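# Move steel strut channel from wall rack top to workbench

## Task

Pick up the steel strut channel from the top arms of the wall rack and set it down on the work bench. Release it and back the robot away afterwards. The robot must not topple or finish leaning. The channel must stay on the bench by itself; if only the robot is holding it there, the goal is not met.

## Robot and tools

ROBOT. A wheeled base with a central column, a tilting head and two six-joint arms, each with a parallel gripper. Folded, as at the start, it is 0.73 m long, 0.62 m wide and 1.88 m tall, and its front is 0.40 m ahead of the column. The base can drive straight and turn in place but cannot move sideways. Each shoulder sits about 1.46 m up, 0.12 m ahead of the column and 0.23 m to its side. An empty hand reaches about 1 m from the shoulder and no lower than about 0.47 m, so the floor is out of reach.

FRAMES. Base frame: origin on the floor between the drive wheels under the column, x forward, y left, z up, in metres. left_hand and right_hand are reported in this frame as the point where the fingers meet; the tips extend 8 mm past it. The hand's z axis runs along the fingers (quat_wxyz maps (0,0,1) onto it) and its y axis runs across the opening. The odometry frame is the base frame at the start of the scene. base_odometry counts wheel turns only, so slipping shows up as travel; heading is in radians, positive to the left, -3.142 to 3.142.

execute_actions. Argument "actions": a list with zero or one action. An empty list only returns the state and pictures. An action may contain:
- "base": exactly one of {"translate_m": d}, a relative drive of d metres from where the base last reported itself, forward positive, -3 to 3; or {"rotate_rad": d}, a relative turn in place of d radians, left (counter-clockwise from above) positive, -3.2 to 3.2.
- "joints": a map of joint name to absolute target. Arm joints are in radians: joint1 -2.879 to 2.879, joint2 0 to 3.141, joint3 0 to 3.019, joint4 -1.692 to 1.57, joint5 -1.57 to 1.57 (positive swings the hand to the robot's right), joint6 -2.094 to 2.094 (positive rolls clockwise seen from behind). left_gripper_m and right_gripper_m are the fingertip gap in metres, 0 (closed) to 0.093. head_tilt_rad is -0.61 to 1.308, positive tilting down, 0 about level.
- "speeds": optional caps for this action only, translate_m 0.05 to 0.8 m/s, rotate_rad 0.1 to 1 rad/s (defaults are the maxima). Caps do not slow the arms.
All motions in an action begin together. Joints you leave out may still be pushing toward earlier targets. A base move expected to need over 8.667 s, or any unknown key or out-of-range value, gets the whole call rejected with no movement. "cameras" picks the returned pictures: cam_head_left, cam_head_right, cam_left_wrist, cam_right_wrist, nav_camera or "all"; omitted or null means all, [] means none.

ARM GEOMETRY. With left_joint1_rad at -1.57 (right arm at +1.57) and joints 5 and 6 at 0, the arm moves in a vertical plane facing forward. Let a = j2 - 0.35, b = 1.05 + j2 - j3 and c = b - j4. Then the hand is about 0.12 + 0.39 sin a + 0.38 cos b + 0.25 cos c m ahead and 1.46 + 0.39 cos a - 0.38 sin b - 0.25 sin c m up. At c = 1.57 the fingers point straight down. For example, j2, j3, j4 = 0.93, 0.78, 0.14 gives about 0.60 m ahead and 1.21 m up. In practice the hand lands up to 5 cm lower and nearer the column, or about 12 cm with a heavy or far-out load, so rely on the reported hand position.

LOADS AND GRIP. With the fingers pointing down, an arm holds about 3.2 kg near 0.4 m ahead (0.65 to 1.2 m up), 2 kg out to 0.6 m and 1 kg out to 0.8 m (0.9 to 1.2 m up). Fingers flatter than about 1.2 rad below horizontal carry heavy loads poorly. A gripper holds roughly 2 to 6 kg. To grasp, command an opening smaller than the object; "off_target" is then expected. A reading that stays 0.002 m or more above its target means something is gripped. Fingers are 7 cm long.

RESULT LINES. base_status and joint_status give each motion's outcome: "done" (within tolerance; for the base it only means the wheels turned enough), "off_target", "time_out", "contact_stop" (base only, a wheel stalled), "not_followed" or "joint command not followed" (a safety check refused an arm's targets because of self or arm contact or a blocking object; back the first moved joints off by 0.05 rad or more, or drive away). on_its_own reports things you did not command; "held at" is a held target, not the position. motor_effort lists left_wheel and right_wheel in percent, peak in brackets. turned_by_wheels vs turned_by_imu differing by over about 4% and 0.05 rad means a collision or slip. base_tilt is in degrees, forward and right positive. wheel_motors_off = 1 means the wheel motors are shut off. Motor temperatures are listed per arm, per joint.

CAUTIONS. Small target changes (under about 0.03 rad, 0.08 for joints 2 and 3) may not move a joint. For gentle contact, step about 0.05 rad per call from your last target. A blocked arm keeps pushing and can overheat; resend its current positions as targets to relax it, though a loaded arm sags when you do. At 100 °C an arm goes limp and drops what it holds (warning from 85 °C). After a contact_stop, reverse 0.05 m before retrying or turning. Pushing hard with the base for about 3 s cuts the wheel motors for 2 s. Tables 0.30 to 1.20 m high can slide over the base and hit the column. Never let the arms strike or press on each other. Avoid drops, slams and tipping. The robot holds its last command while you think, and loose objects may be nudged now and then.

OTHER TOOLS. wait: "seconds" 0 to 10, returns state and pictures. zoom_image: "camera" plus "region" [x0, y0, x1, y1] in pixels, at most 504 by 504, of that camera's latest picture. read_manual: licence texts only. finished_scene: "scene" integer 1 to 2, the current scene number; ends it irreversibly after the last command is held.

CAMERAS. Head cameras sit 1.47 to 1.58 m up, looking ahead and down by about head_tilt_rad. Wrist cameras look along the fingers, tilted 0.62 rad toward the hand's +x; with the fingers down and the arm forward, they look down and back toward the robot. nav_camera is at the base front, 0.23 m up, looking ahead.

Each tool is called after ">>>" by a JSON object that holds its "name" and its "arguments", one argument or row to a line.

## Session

>>> {"name": "execute_actions", "arguments": {
  "actions": [
    {"joints":{"head_tilt_rad":0.3}}
  ]
}}

Scene clock: 0.87 s.
Motor temperatures (°C, as the motors report them): left_arm=[24 23 24 22 22 21] | right_arm=[22 26 24 23 24 23]
base_odometry: x=+0.000 y=+0.000 heading=+0.000 (m, m, rad; odometry frame)
turned_by_wheels: +0.000 (rad since the last result)
turned_by_imu: +0.000 (rad since the last result)
base_tilt: forward=-0.7 right=+0.2 (deg)
base_status: not commanded
joint_positions: head_tilt_rad=+0.319 left_joint1_rad=-1.568 left_joint2_rad=+0.876 left_joint3_rad=+0.390 left_joint4_rad=-0.913 left_joint5_rad=+0.026 left_joint6_rad=-0.011 left_gripper_m=+0.095 right_joint1_rad=+1.562 right_joint2_rad=+0.884 right_joint3_rad=+0.378 right_joint4_rad=-0.986 right_joint5_rad=+0.039 right_joint6_rad=-0.054 right_gripper_m=+0.094
joint_status: all done
wheel_motors_off: 0
motor_effort: left_wheel=+0(0) right_wheel=+0(1) (%)
left_hand: x=+0.1441 y=+0.2207 z=+1.2492 quat_wxyz=(+0.424, +0.011, -0.906, +0.009) (m; base frame)
right_hand: x=+0.1251 y=-0.2337 z=+1.2658 quat_wxyz=(+0.466, +0.029, -0.884, +0.007) (m; base frame)
pictures: cam_head_left, cam_head_right, cam_left_wrist, cam_right_wrist, nav_camera
Images, in order (width x height): cam_head_left 504x504, cam_head_right 504x504, cam_left_wrist 504x504, cam_right_wrist 504x504, nav_camera 504x504.

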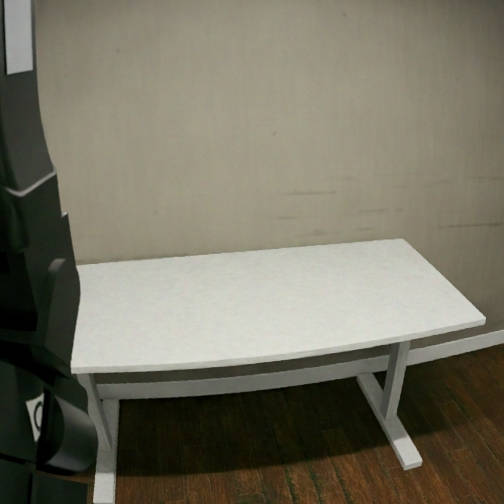

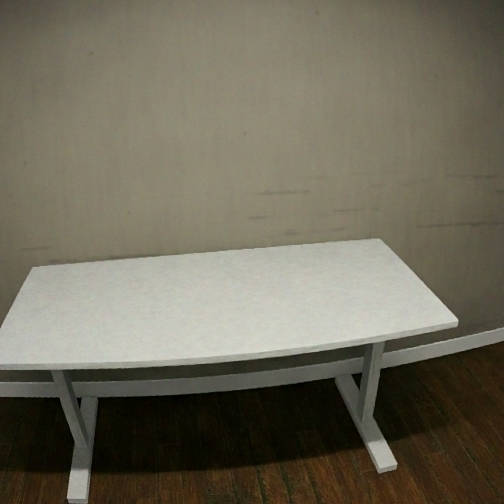

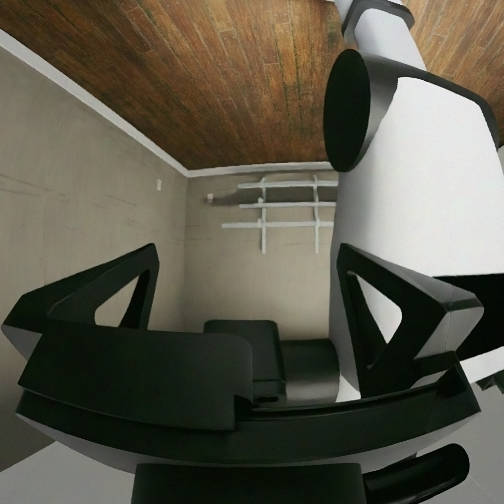

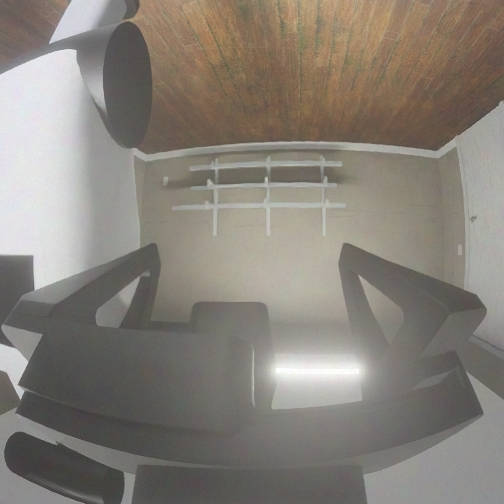

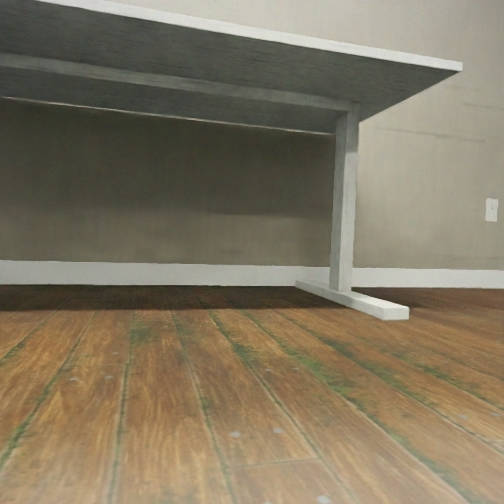

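>>> {"name": "execute_actions", "arguments": {
  "actions": [
    {"base":{"rotate_rad":-2.92},"joints":{"left_joint1_rad":-1.57,"right_joint1_rad":1.57,"left_joint2_rad":0.98,"left_joint3_rad":0.76,"left_joint4_rad":-0.25,"right_joint2_rad":0.98,"right_joint3_rad":0.76,"right_joint4_rad":-0.25,"left_joint6_rad":1.57,"right_joint6_rad":-1.57,"left_joint5_rad":0,"right_joint5_rad":0}}
  ],
  "cameras": ["nav_camera","cam_head_right"]
}}

Scene clock: 10.57 s.
Motor temperatures (°C, as the motors report them): left_arm=[24 23 24 22 22 21] | right_arm=[22 26 24 23 24 23]
base_odometry: x=+0.000 y=+0.000 heading=-2.919 (m, m, rad; odometry frame)
turned_by_wheels: -2.919 (rad since the last result)
turned_by_imu: -2.910 (rad since the last result)
base_tilt: forward=-0.8 right=+0.4 (deg)
base_status: done
joint_positions: head_tilt_rad=+0.319 left_joint1_rad=-1.568 left_joint2_rad=+0.984 left_joint3_rad=+0.766 left_joint4_rad=-0.259 left_joint5_rad=+0.001 left_joint6_rad=+1.560 left_gripper_m=+0.095 right_joint1_rad=+1.565 right_joint2_rad=+0.985 right_joint3_rad=+0.764 right_joint4_rad=-0.259 right_joint5_rad=+0.002 right_joint6_rad=-1.556 right_gripper_m=+0.094
joint_status: all done
wheel_motors_off: 0
motor_effort: left_wheel=+0(36) right_wheel=+0(43) (%)
left_hand: x=+0.4791 y=+0.2255 z=+1.1553 quat_wxyz=(-0.016, -0.703, -0.711, -0.016) (m; base frame)
right_hand: x=+0.4782 y=-0.2283 z=+1.1550 quat_wxyz=(-0.013, +0.701, -0.713, +0.018) (m; base frame)
pictures: cam_head_right, nav_camera
Images, in order (width x height): cam_head_right 504x504, nav_camera 504x504.

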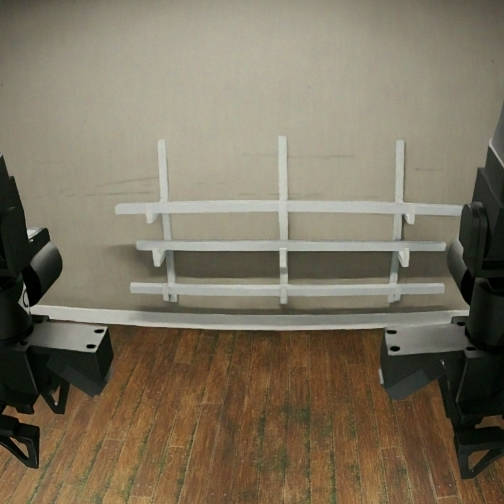

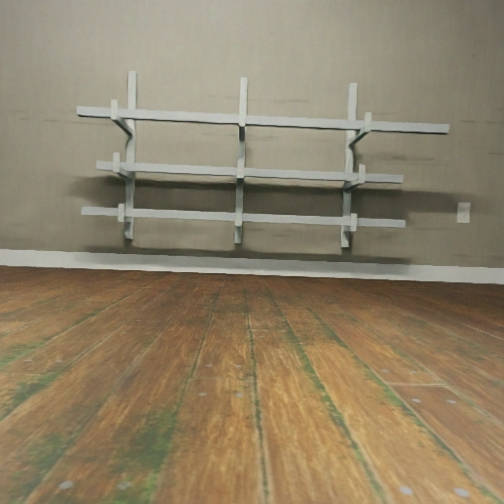

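>>> {"name": "execute_actions", "arguments": {
  "actions": [
    {"base":{"translate_m":1.88},"joints":{"head_tilt_rad":1.0,"left_joint2_rad":1.45,"left_joint3_rad":0.96,"left_joint4_rad":-0.02,"right_joint2_rad":1.45,"right_joint3_rad":0.95,"right_joint4_rad":-0.02}}
  ]
}}

Scene clock: 18.83 s.
Motor temperatures (°C, as the motors report them): left_arm=[24 23 24 22 22 21] | right_arm=[22 27 24 23 24 23]
base_odometry: x=-1.834 y=-0.414 heading=-2.920 (m, m, rad; odometry frame)
turned_by_wheels: +0.000 (rad since the last result)
turned_by_imu: +0.000 (rad since the last result)
base_tilt: forward=-0.7 right=+0.2 (deg)
base_status: done
joint_positions: head_tilt_rad=+1.001 left_joint1_rad=-1.568 left_joint2_rad=+1.464 left_joint3_rad=+0.961 left_joint4_rad=-0.021 left_joint5_rad=+0.001 left_joint6_rad=+1.561 left_gripper_m=+0.095 right_joint1_rad=+1.565 right_joint2_rad=+1.469 right_joint3_rad=+0.951 right_joint4_rad=-0.020 right_joint5_rad=+0.002 right_joint6_rad=-1.558 right_gripper_m=+0.094
joint_status: all done
wheel_motors_off: 0
motor_effort: left_wheel=-1(49) right_wheel=+1(47) (%)
left_hand: x=+0.4774 y=+0.2259 z=+0.9967 quat_wxyz=(+0.001, -0.703, -0.711, +0.000) (m; base frame)
right_hand: x=+0.4693 y=-0.2290 z=+0.9950 quat_wxyz=(+0.007, +0.702, -0.713, -0.003) (m; base frame)
pictures: cam_head_left, cam_head_right, cam_left_wrist, cam_right_wrist, nav_camera
Images, in order (width x height): cam_head_left 504x504, cam_head_right 504x504, cam_left_wrist 504x504, cam_right_wrist 504x504, nav_camera 504x504.

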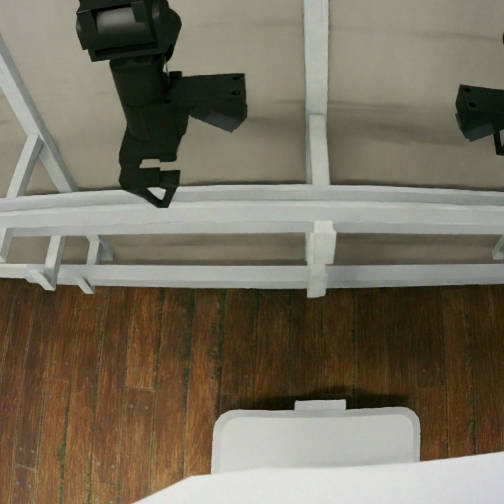

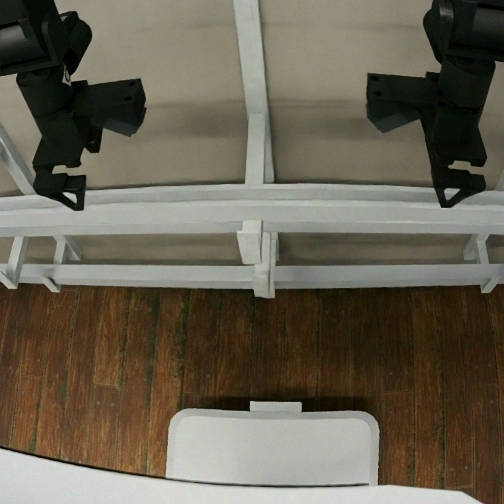

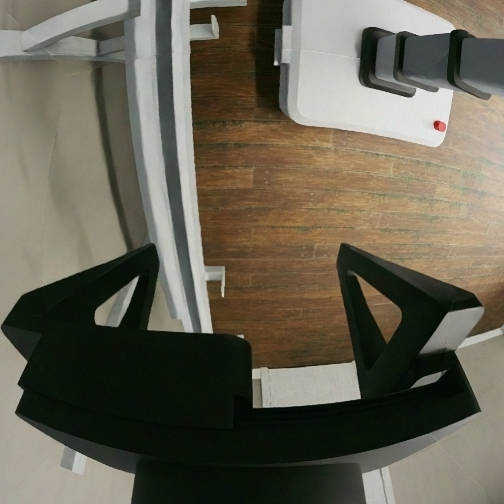

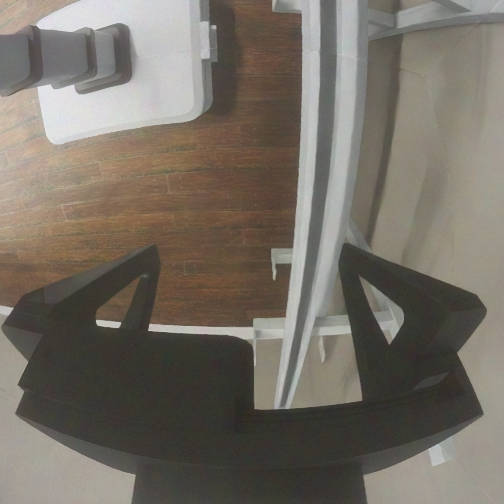

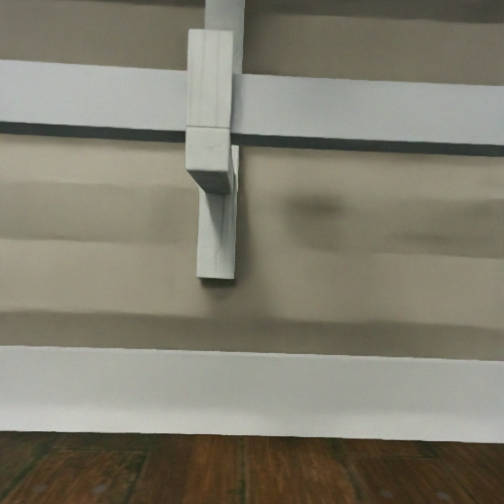

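>>> {"name": "execute_actions", "arguments": {
  "actions": [
    {"base":{"translate_m":0.075},"joints":{"left_joint2_rad":1.8,"left_joint3_rad":1.25,"left_joint4_rad":0.04,"right_joint2_rad":1.8,"right_joint3_rad":1.24,"right_joint4_rad":0.04}}
  ],
  "cameras": ["cam_left_wrist","cam_right_wrist"]
}}

Scene clock: 24.10 s.
Motor temperatures (°C, as the motors report them): left_arm=[24 23 24 22 22 21] | right_arm=[22 27 24 23 24 23]
base_odometry: x=-1.907 y=-0.431 heading=-2.919 (m, m, rad; odometry frame)
turned_by_wheels: +0.000 (rad since the last result)
turned_by_imu: -0.001 (rad since the last result)
base_tilt: forward=-0.8 right=+0.1 (deg)
base_status: done
joint_positions: head_tilt_rad=+1.001 left_joint1_rad=-1.568 left_joint2_rad=+1.805 left_joint3_rad=+1.247 left_joint4_rad=+0.039 left_joint5_rad=+0.001 left_joint6_rad=+1.561 left_gripper_m=+0.095 right_joint1_rad=+1.565 right_joint2_rad=+1.797 right_joint3_rad=+1.237 right_joint4_rad=+0.037 right_joint5_rad=+0.002 right_joint6_rad=-1.558 right_gripper_m=+0.094
joint_status: all done
wheel_motors_off: 0
motor_effort: left_wheel=+1(33) right_wheel=+0(40) (%)
left_hand: x=+0.4941 y=+0.2262 z=+0.8716 quat_wxyz=(-0.001, -0.703, -0.711, -0.002) (m; base frame)
right_hand: x=+0.4917 y=-0.2296 z=+0.8746 quat_wxyz=(+0.002, +0.702, -0.713, +0.002) (m; base frame)
pictures: cam_left_wrist, cam_right_wrist
Images, in order (width x height): cam_left_wrist 504x504, cam_right_wrist 504x504.

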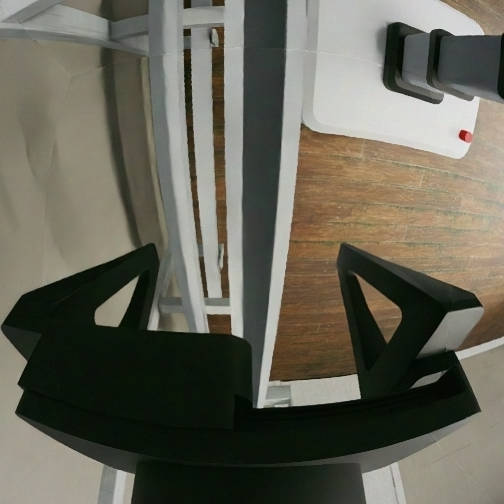

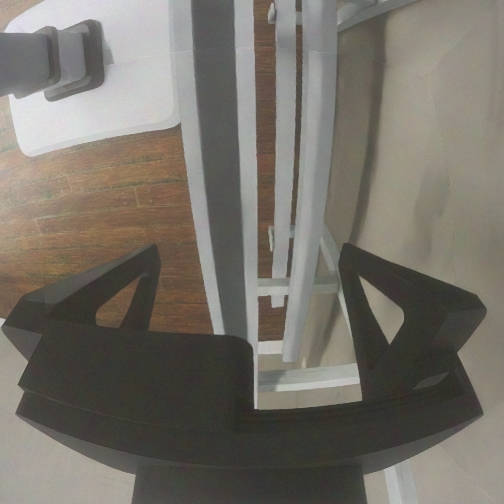

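>>> {"name": "execute_actions", "arguments": {
  "actions": [
    {"joints":{"left_joint2_rad":1.89,"left_joint3_rad":1.30,"right_joint2_rad":1.89,"right_joint3_rad":1.285}}
  ],
  "cameras": []
}}

>>> {"name": "execute_actions", "arguments": {
  "actions": [
    {"joints":{"left_joint2_rad":1.93,"left_joint3_rad":1.34,"right_joint2_rad":1.93,"right_joint3_rad":1.325}}
  ],
  "cameras": []
}}

>>> {"name": "execute_actions", "arguments": {
  "actions": [
    {"joints":{"left_joint2_rad":1.97,"left_joint3_rad":1.38,"right_joint2_rad":1.97,"right_joint3_rad":1.365}}
  ],
  "cameras": []
}}

>>> {"name": "execute_actions", "arguments": {
  "actions": [
    {"joints":{"left_joint2_rad":2.02,"left_joint3_rad":1.435,"right_joint2_rad":2.02,"right_joint3_rad":1.42}}
  ],
  "cameras": ["cam_left_wrist","cam_right_wrist","cam_head_right"]
}}

Scene clock: 31.03 s.
Motor temperatures (°C, as the motors report them): left_arm=[24 24 24 22 22 21] | right_arm=[22 27 24 23 24 23]
base_odometry: x=-1.907 y=-0.431 heading=-2.919 (m, m, rad; odometry frame)
turned_by_wheels: +0.000 (rad since the last result)
turned_by_imu: -0.001 (rad since the last result)
base_tilt: forward=-0.8 right=+0.2 (deg)
base_status: not commanded
joint_positions: head_tilt_rad=+1.001 left_joint1_rad=-1.568 left_joint2_rad=+1.884 left_joint3_rad=+1.299 left_joint4_rad=+0.039 left_joint5_rad=+0.001 left_joint6_rad=+1.561 left_gripper_m=+0.095 right_joint1_rad=+1.565 right_joint2_rad=+1.880 right_joint3_rad=+1.283 right_joint4_rad=+0.037 right_joint5_rad=+0.002 right_joint6_rad=-1.558 right_gripper_m=+0.094
joint_status: all done
wheel_motors_off: 0
motor_effort: left_wheel=+0(1) right_wheel=+0(1) (%)
left_hand: x=+0.4795 y=+0.2262 z=+0.8417 quat_wxyz=(+0.008, -0.703, -0.711, +0.008) (m; base frame)
right_hand: x=+0.4715 y=-0.2297 z=+0.8437 quat_wxyz=(+0.015, +0.701, -0.712, -0.010) (m; base frame)
pictures: none
No camera images: the call's "cameras" was empty. Leave "cameras" out to get every camera's image.

Scene clock: 31.67 s.
Motor temperatures (°C, as the motors report them): left_arm=[24 24 24 22 22 21] | right_arm=[22 27 24 23 24 23]
base_odometry: x=-1.907 y=-0.431 heading=-2.919 (m, m, rad; odometry frame)
turned_by_wheels: +0.000 (rad since the last result)
turned_by_imu: +0.000 (rad since the last result)
base_tilt: forward=-0.7 right=+0.3 (deg)
base_status: not commanded
joint_positions: head_tilt_rad=+1.001 left_joint1_rad=-1.568 left_joint2_rad=+1.913 left_joint3_rad=+1.343 left_joint4_rad=+0.039 left_joint5_rad=+0.001 left_joint6_rad=+1.561 left_gripper_m=+0.095 right_joint1_rad=+1.565 right_joint2_rad=+1.908 right_joint3_rad=+1.327 right_joint4_rad=+0.037 right_joint5_rad=+0.002 right_joint6_rad=-1.558 right_gripper_m=+0.094
joint_status: all done
wheel_motors_off: 0
motor_effort: left_wheel=+1(2) right_wheel=+0(1) (%)
left_hand: x=+0.4888 y=+0.2262 z=+0.8303 quat_wxyz=(+0.003, -0.703, -0.711, +0.002) (m; base frame)
right_hand: x=+0.4820 y=-0.2298 z=+0.8325 quat_wxyz=(+0.009, +0.702, -0.713, -0.005) (m; base frame)
pictures: none
No camera images: the call's "cameras" was empty. Leave "cameras" out to get every camera's image.

Scene clock: 32.33 s.
Motor temperatures (°C, as the motors report them): left_arm=[24 24 24 22 22 21] | right_arm=[22 27 24 23 24 23]
base_odometry: x=-1.907 y=-0.431 heading=-2.919 (m, m, rad; odometry frame)
turned_by_wheels: +0.000 (rad since the last result)
turned_by_imu: +0.000 (rad since the last result)
base_tilt: forward=-0.7 right=+0.2 (deg)
base_status: not commanded
joint_positions: head_tilt_rad=+1.001 left_joint1_rad=-1.568 left_joint2_rad=+1.957 left_joint3_rad=+1.382 left_joint4_rad=+0.039 left_joint5_rad=+0.001 left_joint6_rad=+1.561 left_gripper_m=+0.095 right_joint1_rad=+1.565 right_joint2_rad=+1.953 right_joint3_rad=+1.366 right_joint4_rad=+0.037 right_joint5_rad=+0.002 right_joint6_rad=-1.558 right_gripper_m=+0.094
joint_status: all done
wheel_motors_off: 0
motor_effort: left_wheel=+0(2) right_wheel=+0(1) (%)
left_hand: x=+0.4851 y=+0.2263 z=+0.8133 quat_wxyz=(+0.005, -0.703, -0.711, +0.004) (m; base frame)
right_hand: x=+0.4782 y=-0.2298 z=+0.8155 quat_wxyz=(+0.011, +0.702, -0.713, -0.007) (m; base frame)
pictures: none
No camera images: the call's "cameras" was empty. Leave "cameras" out to get every camera's image.

Scene clock: 33.00 s.
Motor temperatures (°C, as the motors report them): left_arm=[24 24 24 22 22 21] | right_arm=[22 27 24 23 24 23]
base_odometry: x=-1.907 y=-0.431 heading=-2.919 (m, m, rad; odometry frame)
turned_by_wheels: +0.000 (rad since the last result)
turned_by_imu: +0.000 (rad since the last result)
base_tilt: forward=-0.6 right=+0.2 (deg)
base_status: not commanded
joint_positions: head_tilt_rad=+1.001 left_joint1_rad=-1.568 left_joint2_rad=+2.007 left_joint3_rad=+1.437 left_joint4_rad=+0.039 left_joint5_rad=+0.001 left_joint6_rad=+1.561 left_gripper_m=+0.095 right_joint1_rad=+1.565 right_joint2_rad=+2.002 right_joint3_rad=+1.422 right_joint4_rad=+0.037 right_joint5_rad=+0.002 right_joint6_rad=-1.558 right_gripper_m=+0.094
joint_status: all done
wheel_motors_off: 0
motor_effort: left_wheel=+1(1) right_wheel=+0(2) (%)
left_hand: x=+0.4870 y=+0.2263 z=+0.7940 quat_wxyz=(+0.003, -0.703, -0.711, +0.003) (m; base frame)
right_hand: x=+0.4806 y=-0.2299 z=+0.7963 quat_wxyz=(+0.009, +0.702, -0.713, -0.005) (m; base frame)
pictures: cam_head_right, cam_left_wrist, cam_right_wrist
Images, in order (width x height): cam_head_right 504x504, cam_left_wrist 504x504, cam_right_wrist 504x504.

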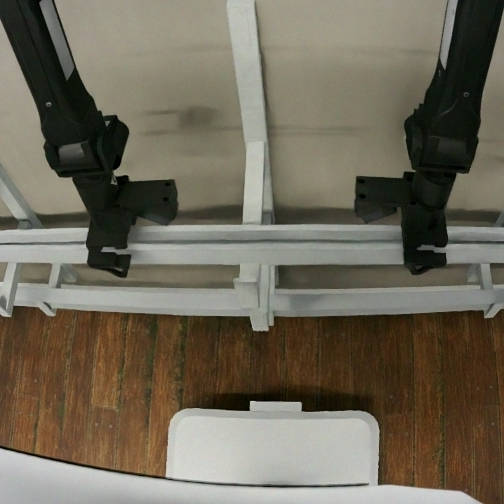

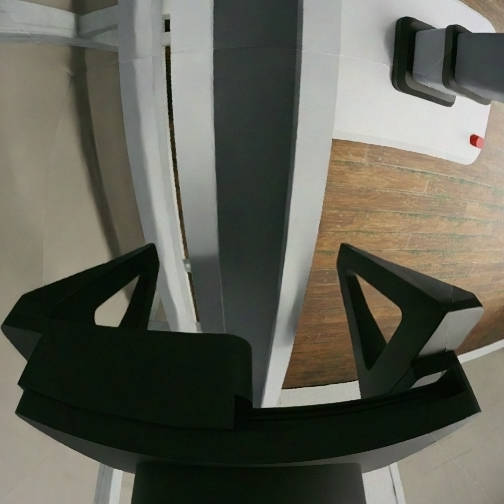

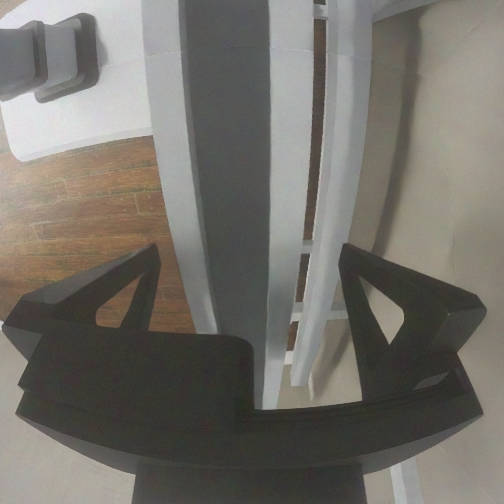

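>>> {"name": "execute_actions", "arguments": {
  "actions": [
    {"joints":{"left_gripper_m":0,"right_gripper_m":0}}
  ],
  "cameras": []
}}

>>> {"name": "execute_actions", "arguments": {
  "actions": [
    {"joints":{"left_joint2_rad":1.85,"right_joint2_rad":1.8,"left_joint3_rad":1.4,"right_joint3_rad":1.385}}
  ],
  "cameras": []
}}

>>> {"name": "execute_actions", "arguments": {
  "actions": [
    {"joints":{"left_joint2_rad":1.71,"right_joint2_rad":1.66,"left_joint3_rad":1.28,"right_joint3_rad":1.265}}
  ],
  "cameras": []
}}

>>> {"name": "execute_actions", "arguments": {
  "actions": [
    {"joints":{"left_joint2_rad":1.52,"right_joint2_rad":1.47,"left_joint3_rad":1.06,"right_joint3_rad":1.05}}
  ],
  "cameras": ["cam_head_right"]
}}

Scene clock: 38.97 s.
Motor temperatures (°C, as the motors report them): left_arm=[24 24 24 22 22 21] | right_arm=[22 27 24 23 24 23]
base_odometry: x=-1.907 y=-0.431 heading=-2.919 (m, m, rad; odometry frame)
turned_by_wheels: +0.000 (rad since the last result)
turned_by_imu: -0.001 (rad since the last result)
base_tilt: forward=-0.7 right=+0.3 (deg)
base_status: not commanded
joint_positions: head_tilt_rad=+1.001 left_joint1_rad=-1.568 left_joint2_rad=+2.008 left_joint3_rad=+1.437 left_joint4_rad=+0.040 left_joint5_rad=+0.001 left_joint6_rad=+1.565 left_gripper_m=+0.041 right_joint1_rad=+1.565 right_joint2_rad=+2.004 right_joint3_rad=+1.418 right_joint4_rad=+0.037 right_joint5_rad=+0.002 right_joint6_rad=-1.569 right_gripper_m=+0.040
joint_status: left_gripper_m off_target (ended at +0.041, target +0.000); right_gripper_m off_target (ended at +0.040, target +0.000)
wheel_motors_off: 0
motor_effort: left_wheel=+0(2) right_wheel=+0(1) (%)
left_hand: x=+0.4871 y=+0.2265 z=+0.7939 quat_wxyz=(+0.003, -0.705, -0.710, +0.002) (m; base frame)
right_hand: x=+0.4774 y=-0.2299 z=+0.7959 quat_wxyz=(+0.011, +0.705, -0.709, -0.006) (m; base frame)
pictures: none
No camera images: the call's "cameras" was empty. Leave "cameras" out to get every camera's image.

Scene clock: 41.07 s.
Motor temperatures (°C, as the motors report them): left_arm=[24 24 24 22 22 21] | right_arm=[22 28 24 23 24 23]
base_odometry: x=-1.907 y=-0.431 heading=-2.919 (m, m, rad; odometry frame)
turned_by_wheels: +0.000 (rad since the last result)
turned_by_imu: -0.001 (rad since the last result)
base_tilt: forward=-0.6 right=+0.4 (deg)
base_status: not commanded
joint_positions: head_tilt_rad=+1.001 left_joint1_rad=-1.568 left_joint2_rad=+1.954 left_joint3_rad=+1.403 left_joint4_rad=+0.044 left_joint5_rad=-0.008 left_joint6_rad=+1.575 left_gripper_m=+0.041 right_joint1_rad=+1.566 right_joint2_rad=+1.974 right_joint3_rad=+1.401 right_joint4_rad=+0.040 right_joint5_rad=-0.006 right_joint6_rad=-1.560 right_gripper_m=+0.040
joint_status: right_joint2_rad time_out (moved -0.030 of -0.204); the others done
wheel_motors_off: 0
on_its_own: right_joint2_rad reads +1.974 and still pushes toward +1.800 since a time_out
motor_effort: left_wheel=+0(2) right_wheel=-1(1) (%)
left_hand: x=+0.5021 y=+0.2279 z=+0.8144 quat_wxyz=(-0.002, -0.708, -0.706, -0.010) (m; base frame)
right_hand: x=+0.4869 y=-0.2282 z=+0.8068 quat_wxyz=(+0.002, +0.702, -0.712, -0.004) (m; base frame)
pictures: none
No camera images: the call's "cameras" was empty. Leave "cameras" out to get every camera's image.

not run: a stop came earlier in this reply.

not run: a stop came earlier in this reply.

>>> {"name": "execute_actions", "arguments": {
  "actions": [
    {"joints":{"left_joint2_rad":1.7,"right_joint2_rad":1.62,"left_joint3_rad":1.26,"right_joint3_rad":1.25}}
  ],
  "cameras": []
}}

>>> {"name": "execute_actions", "arguments": {
  "actions": [
    {"joints":{"left_joint2_rad":1.52,"right_joint2_rad":1.44,"left_joint3_rad":1.05,"right_joint3_rad":1.04}}
  ],
  "cameras": ["cam_head_right"]
}}

Scene clock: 48.07 s.
Motor temperatures (°C, as the motors report them): left_arm=[24 25 24 22 22 21] | right_arm=[22 29 24 23 24 23]
base_odometry: x=-1.907 y=-0.431 heading=-2.919 (m, m, rad; odometry frame)
turned_by_wheels: +0.000 (rad since the last result)
turned_by_imu: -0.002 (rad since the last result)
base_tilt: forward=-0.7 right=+0.2 (deg)
base_status: not commanded
joint_positions: head_tilt_rad=+1.001 left_joint1_rad=-1.568 left_joint2_rad=+1.788 left_joint3_rad=+1.262 left_joint4_rad=+0.041 left_joint5_rad=-0.004 left_joint6_rad=+1.571 left_gripper_m=+0.041 right_joint1_rad=+1.566 right_joint2_rad=+1.796 right_joint3_rad=+1.254 right_joint4_rad=+0.038 right_joint5_rad=-0.002 right_joint6_rad=-1.566 right_gripper_m=+0.040
joint_status: right_joint2_rad time_out (moved -0.178 of -0.354); the others done
wheel_motors_off: 0
on_its_own: right_joint2_rad reads +1.796 and still pushes toward +1.620 since a time_out
motor_effort: left_wheel=+2(2) right_wheel=-1(2) (%)
left_hand: x=+0.5143 y=+0.2272 z=+0.8781 quat_wxyz=(-0.011, -0.707, -0.707, -0.016) (m; base frame)
right_hand: x=+0.5034 y=-0.2286 z=+0.8747 quat_wxyz=(-0.006, +0.704, -0.710, +0.007) (m; base frame)
pictures: none
No camera images: the call's "cameras" was empty. Leave "cameras" out to get every camera's image.

not run: a stop came earlier in this reply.

>>> {"name": "execute_actions", "arguments": {
  "actions": [
    {"base":{"translate_m":-0.9},"speeds":{"translate_m":0.4},"joints":{"head_tilt_rad":0.5,"left_joint2_rad":1.52,"right_joint2_rad":1.44,"left_joint3_rad":1.07,"right_joint3_rad":1.06}}
  ],
  "cameras": ["cam_head_right"]
}}

Scene clock: 53.83 s.
Motor temperatures (°C, as the motors report them): left_arm=[24 25 24 22 22 21] | right_arm=[22 30 24 23 24 23]
base_odometry: x=-1.029 y=-0.232 heading=-2.918 (m, m, rad; odometry frame)
turned_by_wheels: +0.001 (rad since the last result)
turned_by_imu: -0.002 (rad since the last result)
base_tilt: forward=-0.8 right=+0.3 (deg)
base_status: done
joint_positions: head_tilt_rad=+0.518 left_joint1_rad=-1.568 left_joint2_rad=+1.585 left_joint3_rad=+1.071 left_joint4_rad=+0.038 left_joint5_rad=-0.002 left_joint6_rad=+1.568 left_gripper_m=+0.041 right_joint1_rad=+1.566 right_joint2_rad=+1.584 right_joint3_rad=+1.058 right_joint4_rad=+0.034 right_joint5_rad=+0.001 right_joint6_rad=-1.569 right_gripper_m=+0.040
joint_status: right_joint2_rad time_out (moved -0.213 of -0.356); the others done
wheel_motors_off: 0
on_its_own: right_joint2_rad reads +1.584 and still pushes toward +1.440 since a time_out
motor_effort: left_wheel=+3(39) right_wheel=-1(37) (%)
left_hand: x=+0.5033 y=+0.2266 z=+0.9541 quat_wxyz=(-0.016, -0.706, -0.708, -0.019) (m; base frame)
right_hand: x=+0.4947 y=-0.2288 z=+0.9544 quat_wxyz=(-0.010, +0.705, -0.709, +0.013) (m; base frame)
pictures: cam_head_right
Images, in order (width x height): cam_head_right 504x504.

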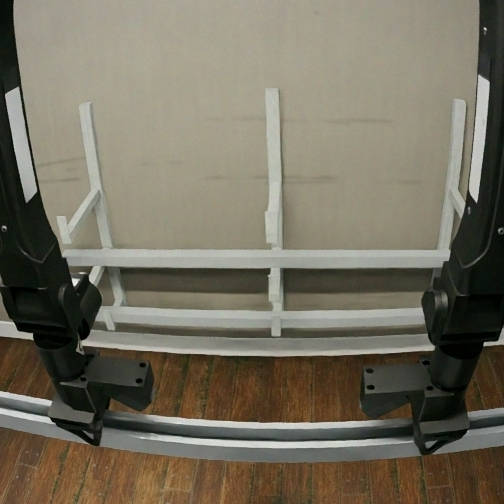

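>>> {"name": "execute_actions", "arguments": {
  "actions": [
    {"base":{"rotate_rad":3.05},"speeds":{"rotate_rad":0.6}}
  ],
  "cameras": ["nav_camera"]
}}

>>> {"name": "execute_actions", "arguments": {
  "actions": [
    {"base":{"translate_m":1.5}}
  ],
  "cameras": []
}}

>>> {"name": "execute_actions", "arguments": {
  "actions": [
    {"base":{"rotate_rad":0.13},"joints":{"head_tilt_rad":0.8}}
  ]
}}

Scene clock: 64.40 s.
Motor temperatures (°C, as the motors report them): left_arm=[24 25 24 22 22 21] | right_arm=[22 30 24 23 24 23]
base_odometry: x=-1.029 y=-0.232 heading=+0.131 (m, m, rad; odometry frame)
turned_by_wheels: +3.050 (rad since the last result)
turned_by_imu: +3.034 (rad since the last result)
base_tilt: forward=-0.7 right=+0.3 (deg)
base_status: done
joint_positions: head_tilt_rad=+0.518 left_joint1_rad=-1.561 left_joint2_rad=+1.585 left_joint3_rad=+1.068 left_joint4_rad=+0.038 left_joint5_rad=+0.000 left_joint6_rad=+1.566 left_gripper_m=+0.041 right_joint1_rad=+1.572 right_joint2_rad=+1.584 right_joint3_rad=+1.059 right_joint4_rad=+0.034 right_joint5_rad=+0.001 right_joint6_rad=-1.574 right_gripper_m=+0.040
joint_status: not commanded
wheel_motors_off: 0
on_its_own: right_joint2_rad reads +1.584 and still pushes toward +1.440 since a time_out
motor_effort: left_wheel=-2(35) right_wheel=+3(52) (%)
left_hand: x=+0.5014 y=+0.2309 z=+0.9541 quat_wxyz=(-0.013, -0.704, -0.710, -0.019) (m; base frame)
right_hand: x=+0.4952 y=-0.2246 z=+0.9544 quat_wxyz=(-0.012, +0.709, -0.705, +0.012) (m; base frame)
pictures: nav_camera
Images, in order (width x height): nav_camera 504x504.

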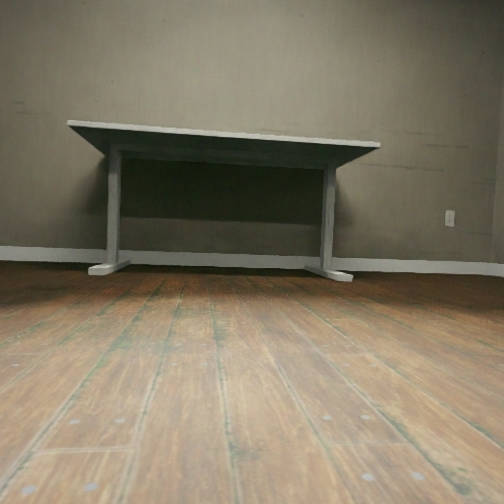

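Scene clock: 68.20 s.
Motor temperatures (°C, as the motors report them): left_arm=[24 25 24 22 22 21] | right_arm=[22 30 24 23 24 23]
base_odometry: x=+0.458 y=-0.035 heading=+0.132 (m, m, rad; odometry frame)
turned_by_wheels: +0.000 (rad since the last result)
turned_by_imu: +0.001 (rad since the last result)
base_tilt: forward=-0.7 right=+0.2 (deg)
base_status: done
joint_positions: head_tilt_rad=+0.518 left_joint1_rad=-1.561 left_joint2_rad=+1.587 left_joint3_rad=+1.069 left_joint4_rad=+0.039 left_joint5_rad=+0.000 left_joint6_rad=+1.566 left_gripper_m=+0.041 right_joint1_rad=+1.572 right_joint2_rad=+1.585 right_joint3_rad=+1.060 right_joint4_rad=+0.035 right_joint5_rad=+0.001 right_joint6_rad=-1.574 right_gripper_m=+0.040
joint_status: not commanded
wheel_motors_off: 0
on_its_own: right_joint2_rad reads +1.585 and still pushes toward +1.440 since a time_out
motor_effort: left_wheel=+0(42) right_wheel=+0(54) (%)
left_hand: x=+0.5014 y=+0.2309 z=+0.9534 quat_wxyz=(-0.013, -0.704, -0.710, -0.019) (m; base frame)
right_hand: x=+0.4953 y=-0.2246 z=+0.9540 quat_wxyz=(-0.012, +0.709, -0.705, +0.012) (m; base frame)
pictures: none
No camera images: the call's "cameras" was empty. Leave "cameras" out to get every camera's image.

Scene clock: 69.67 s.
Motor temperatures (°C, as the motors report them): left_arm=[24 25 24 22 22 21] | right_arm=[22 30 24 23 24 23]
base_odometry: x=+0.458 y=-0.035 heading=+0.261 (m, m, rad; odometry frame)
turned_by_wheels: +0.129 (rad since the last result)
turned_by_imu: +0.126 (rad since the last result)
base_tilt: forward=-0.6 right=+0.3 (deg)
base_status: done
joint_positions: head_tilt_rad=+0.802 left_joint1_rad=-1.562 left_joint2_rad=+1.587 left_joint3_rad=+1.068 left_joint4_rad=+0.040 left_joint5_rad=-0.001 left_joint6_rad=+1.569 left_gripper_m=+0.041 right_joint1_rad=+1.572 right_joint2_rad=+1.585 right_joint3_rad=+1.058 right_joint4_rad=+0.035 right_joint5_rad=+0.000 right_joint6_rad=-1.574 right_gripper_m=+0.040
joint_status: all done
wheel_motors_off: 0
on_its_own: right_joint2_rad reads +1.585 and still pushes toward +1.440 since a time_out
motor_effort: left_wheel=-3(45) right_wheel=+2(45) (%)
left_hand: x=+0.5008 y=+0.2306 z=+0.9534 quat_wxyz=(-0.013, -0.705, -0.709, -0.019) (m; base frame)
right_hand: x=+0.4943 y=-0.2250 z=+0.9539 quat_wxyz=(-0.012, +0.708, -0.706, +0.011) (m; base frame)
pictures: cam_head_left, cam_head_right, cam_left_wrist, cam_right_wrist, nav_camera
Images, in order (width x height): cam_head_left 504x504, cam_head_right 504x504, cam_left_wrist 504x504, cam_right_wrist 504x504, nav_camera 504x504.

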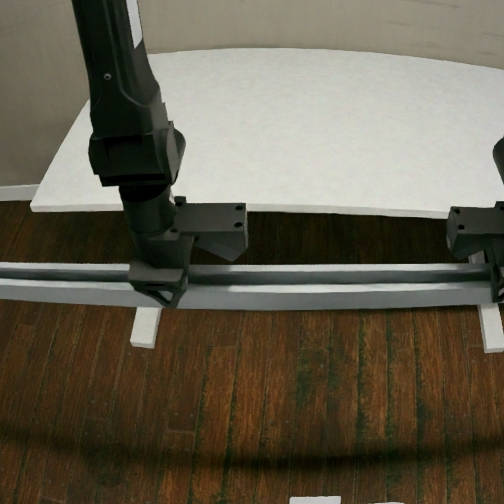

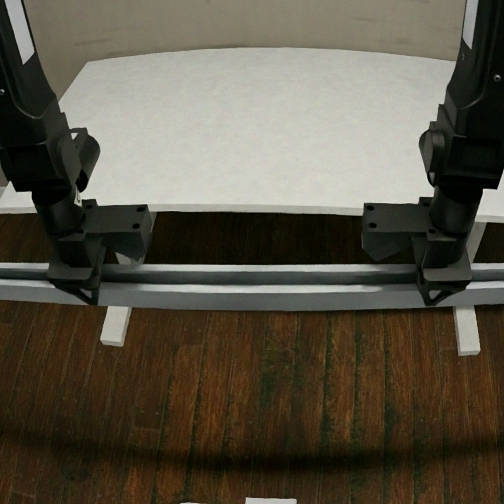

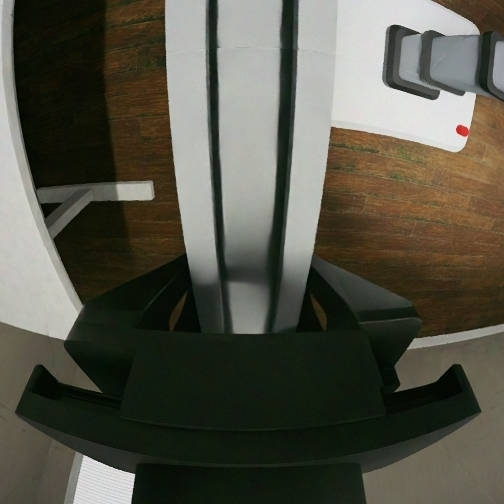

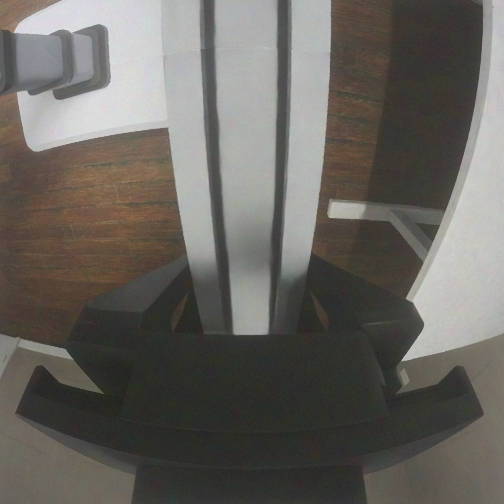

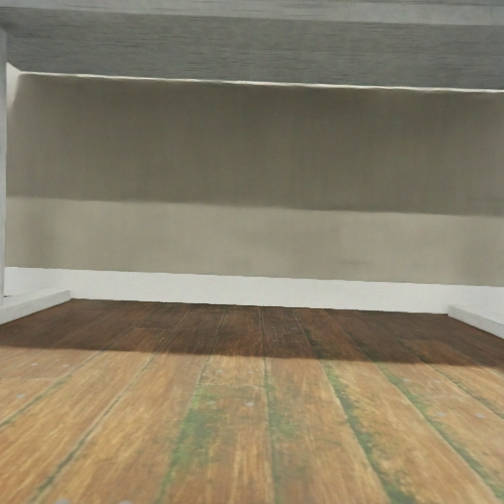

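>>> {"name": "execute_actions", "arguments": {
  "actions": [
    {"base":{"translate_m":0.65},"joints":{"head_tilt_rad":1.0,"left_joint2_rad":1.82,"right_joint2_rad":1.74,"left_joint3_rad":1.34,"right_joint3_rad":1.33}}
  ],
  "cameras": ["cam_head_right"]
}}

>>> {"name": "execute_actions", "arguments": {
  "actions": [
    {"joints":{"left_joint2_rad":1.93,"right_joint2_rad":1.85,"left_joint3_rad":1.45,"right_joint3_rad":1.44}}
  ],
  "cameras": []
}}

>>> {"name": "execute_actions", "arguments": {
  "actions": [
    {"joints":{"left_joint2_rad":1.99,"right_joint2_rad":1.91,"left_joint3_rad":1.51,"right_joint3_rad":1.50}}
  ],
  "cameras": []
}}

>>> {"name": "execute_actions", "arguments": {
  "actions": [
    {"joints":{"left_joint2_rad":2.05,"right_joint2_rad":1.97,"left_joint3_rad":1.57,"right_joint3_rad":1.56}}
  ],
  "cameras": []
}}

>>> {"name": "execute_actions", "arguments": {
  "actions": [
    {"joints":{"left_joint2_rad":2.11,"right_joint2_rad":2.03,"left_joint3_rad":1.63,"right_joint3_rad":1.62}}
  ],
  "cameras": ["cam_head_right"]
}}

Scene clock: 80.43 s.
Motor temperatures (°C, as the motors report them): left_arm=[24 25 24 22 22 21] | right_arm=[22 31 24 23 24 23]
base_odometry: x=+1.086 y=+0.133 heading=+0.261 (m, m, rad; odometry frame)
turned_by_wheels: +0.000 (rad since the last result)
turned_by_imu: -0.001 (rad since the last result)
base_tilt: forward=-0.9 right=+0.3 (deg)
base_status: done
joint_positions: head_tilt_rad=+1.001 left_joint1_rad=-1.562 left_joint2_rad=+1.889 left_joint3_rad=+1.341 left_joint4_rad=+0.045 left_joint5_rad=-0.003 left_joint6_rad=+1.569 left_gripper_m=+0.041 right_joint1_rad=+1.572 right_joint2_rad=+1.898 right_joint3_rad=+1.338 right_joint4_rad=+0.045 right_joint5_rad=-0.003 right_joint6_rad=-1.574 right_gripper_m=+0.040
joint_status: right_joint2_rad time_out (moved +0.313 of +0.155); the others done
wheel_motors_off: 0
on_its_own: right_joint2_rad reads +1.898 and still pushes toward +1.740 since a time_out
motor_effort: left_wheel=+1(42) right_wheel=+0(45) (%)
left_hand: x=+0.5039 y=+0.2316 z=+0.8392 quat_wxyz=(-0.003, -0.705, -0.709, -0.011) (m; base frame)
right_hand: x=+0.4968 y=-0.2243 z=+0.8361 quat_wxyz=(-0.004, +0.708, -0.706, +0.002) (m; base frame)
pictures: cam_head_right
Images, in order (width x height): cam_head_right 504x504.

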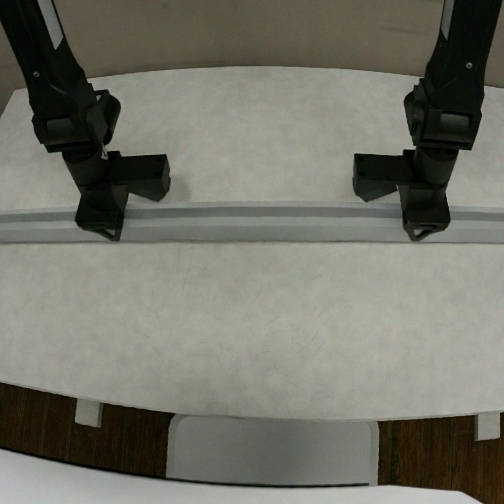

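not run: a stop came earlier in this reply.

not run: a stop came earlier in this reply.

not run: a stop came earlier in this reply.

not run: a stop came earlier in this reply.

>>> {"name": "execute_actions", "arguments": {
  "actions": [
    {"base":{"translate_m":0.07},"joints":{"left_joint2_rad":1.96,"right_joint2_rad":1.88,"left_joint3_rad":1.49,"right_joint3_rad":1.48}}
  ],
  "cameras": []
}}

>>> {"name": "execute_actions", "arguments": {
  "actions": [
    {"joints":{"left_joint2_rad":2.02,"right_joint2_rad":1.94,"left_joint3_rad":1.55,"right_joint3_rad":1.54}}
  ],
  "cameras": []
}}

>>> {"name": "execute_actions", "arguments": {
  "actions": [
    {"joints":{"left_joint2_rad":2.08,"right_joint2_rad":2.0,"left_joint3_rad":1.61,"right_joint3_rad":1.6}}
  ],
  "cameras": []
}}

>>> {"name": "execute_actions", "arguments": {
  "actions": [
    {"joints":{"left_joint2_rad":2.14,"right_joint2_rad":2.06,"left_joint3_rad":1.67,"right_joint3_rad":1.66}}
  ],
  "cameras": []
}}

Scene clock: 88.53 s.
Motor temperatures (°C, as the motors report them): left_arm=[24 25 24 22 22 21] | right_arm=[22 31 24 23 24 23]
base_odometry: x=+1.154 y=+0.151 heading=+0.261 (m, m, rad; odometry frame)
turned_by_wheels: +0.000 (rad since the last result)
turned_by_imu: -0.002 (rad since the last result)
base_tilt: forward=-0.5 right=+0.3 (deg)
base_status: done
joint_positions: head_tilt_rad=+1.001 left_joint1_rad=-1.562 left_joint2_rad=+2.039 left_joint3_rad=+1.494 left_joint4_rad=+0.041 left_joint5_rad=-0.001 left_joint6_rad=+1.567 left_gripper_m=+0.041 right_joint1_rad=+1.572 right_joint2_rad=+2.041 right_joint3_rad=+1.489 right_joint4_rad=+0.038 right_joint5_rad=-0.001 right_joint6_rad=-1.576 right_gripper_m=+0.040
joint_status: right_joint2_rad time_out (moved +0.143 of -0.018); the others done
wheel_motors_off: 0
on_its_own: right_joint2_rad reads +2.041 and still pushes toward +1.880 since a time_out
motor_effort: left_wheel=+0(32) right_wheel=+0(39) (%)
left_hand: x=+0.5026 y=+0.2316 z=+0.7816 quat_wxyz=(-0.004, -0.704, -0.710, -0.010) (m; base frame)
right_hand: x=+0.4971 y=-0.2247 z=+0.7809 quat_wxyz=(-0.004, +0.709, -0.705, +0.003) (m; base frame)
pictures: none
No camera images: the call's "cameras" was empty. Leave "cameras" out to get every camera's image.

not run: a stop came earlier in this reply.

not run: a stop came earlier in this reply.

not run: a stop came earlier in this reply.

>>> {"name": "execute_actions", "arguments": {
  "actions": [
    {"joints":{"left_joint2_rad":2.03,"right_joint2_rad":1.95,"left_joint3_rad":1.55,"right_joint3_rad":1.54}}
  ],
  "cameras": []
}}

>>> {"name": "execute_actions", "arguments": {
  "actions": [
    {"joints":{"left_joint2_rad":2.09,"right_joint2_rad":2.01,"left_joint3_rad":1.61,"right_joint3_rad":1.6}}
  ],
  "cameras": []
}}

>>> {"name": "execute_actions", "arguments": {
  "actions": [
    {"joints":{"left_joint2_rad":2.15,"right_joint2_rad":2.07,"left_joint3_rad":1.66,"right_joint3_rad":1.65}}
  ],
  "cameras": []
}}

Scene clock: 95.17 s.
Motor temperatures (°C, as the motors report them): left_arm=[24 26 24 22 22 21] | right_arm=[22 31 24 23 24 23]
base_odometry: x=+1.154 y=+0.151 heading=+0.261 (m, m, rad; odometry frame)
turned_by_wheels: +0.000 (rad since the last result)
turned_by_imu: -0.001 (rad since the last result)
base_tilt: forward=-0.7 right=+0.3 (deg)
base_status: not commanded
joint_positions: head_tilt_rad=+1.001 left_joint1_rad=-1.562 left_joint2_rad=+2.085 left_joint3_rad=+1.555 left_joint4_rad=+0.041 left_joint5_rad=+0.000 left_joint6_rad=+1.566 left_gripper_m=+0.041 right_joint1_rad=+1.572 right_joint2_rad=+2.081 right_joint3_rad=+1.545 right_joint4_rad=+0.038 right_joint5_rad=-0.001 right_joint6_rad=-1.577 right_gripper_m=+0.040
joint_status: all done
wheel_motors_off: 0
motor_effort: left_wheel=+0(2) right_wheel=+0(1) (%)
left_hand: x=+0.5095 y=+0.2317 z=+0.7643 quat_wxyz=(-0.010, -0.704, -0.710, -0.015) (m; base frame)
right_hand: x=+0.5044 y=-0.2247 z=+0.7654 quat_wxyz=(-0.009, +0.709, -0.705, +0.008) (m; base frame)
pictures: none
No camera images: the call's "cameras" was empty. Leave "cameras" out to get every camera's image.

Scene clock: 96.00 s.
Motor temperatures (°C, as the motors report them): left_arm=[24 26 24 22 22 21] | right_arm=[22 31 24 23 24 23]
base_odometry: x=+1.154 y=+0.151 heading=+0.261 (m, m, rad; odometry frame)
turned_by_wheels: +0.000 (rad since the last result)
turned_by_imu: +0.000 (rad since the last result)
base_tilt: forward=-0.6 right=+0.3 (deg)
base_status: not commanded
joint_positions: head_tilt_rad=+1.001 left_joint1_rad=-1.562 left_joint2_rad=+2.146 left_joint3_rad=+1.612 left_joint4_rad=+0.041 left_joint5_rad=+0.001 left_joint6_rad=+1.563 left_gripper_m=+0.041 right_joint1_rad=+1.572 right_joint2_rad=+2.138 right_joint3_rad=+1.599 right_joint4_rad=+0.038 right_joint5_rad=+0.000 right_joint6_rad=-1.580 right_gripper_m=+0.040
joint_status: all done
wheel_motors_off: 0
motor_effort: left_wheel=-1(0) right_wheel=+0(0) (%)
left_hand: x=+0.5019 y=+0.2316 z=+0.7410 quat_wxyz=(-0.009, -0.703, -0.711, -0.013) (m; base frame)
right_hand: x=+0.4996 y=-0.2248 z=+0.7443 quat_wxyz=(-0.009, +0.710, -0.704, +0.008) (m; base frame)
pictures: none
No camera images: the call's "cameras" was empty. Leave "cameras" out to get every camera's image.

Scene clock: 96.57 s.
Motor temperatures (°C, as the motors report them): left_arm=[24 26 24 22 22 21] | right_arm=[22 31 24 23 24 23]
base_odometry: x=+1.154 y=+0.151 heading=+0.261 (m, m, rad; odometry frame)
turned_by_wheels: +0.000 (rad since the last result)
turned_by_imu: +0.000 (rad since the last result)
base_tilt: forward=-0.6 right=+0.3 (deg)
base_status: not commanded
joint_positions: head_tilt_rad=+1.001 left_joint1_rad=-1.562 left_joint2_rad=+2.149 left_joint3_rad=+1.622 left_joint4_rad=+0.026 left_joint5_rad=+0.001 left_joint6_rad=+1.563 left_gripper_m=+0.041 right_joint1_rad=+1.572 right_joint2_rad=+2.141 right_joint3_rad=+1.609 right_joint4_rad=+0.024 right_joint5_rad=+0.000 right_joint6_rad=-1.580 right_gripper_m=+0.040
joint_status: all done
wheel_motors_off: 0
motor_effort: left_wheel=+0(1) right_wheel=+1(1) (%)
left_hand: x=+0.5023 y=+0.2316 z=+0.7398 quat_wxyz=(-0.006, -0.703, -0.711, -0.010) (m; base frame)
right_hand: x=+0.4994 y=-0.2248 z=+0.7429 quat_wxyz=(-0.006, +0.711, -0.704, +0.005) (m; base frame)
pictures: none
No camera images: the call's "cameras" was empty. Leave "cameras" out to get every camera's image.


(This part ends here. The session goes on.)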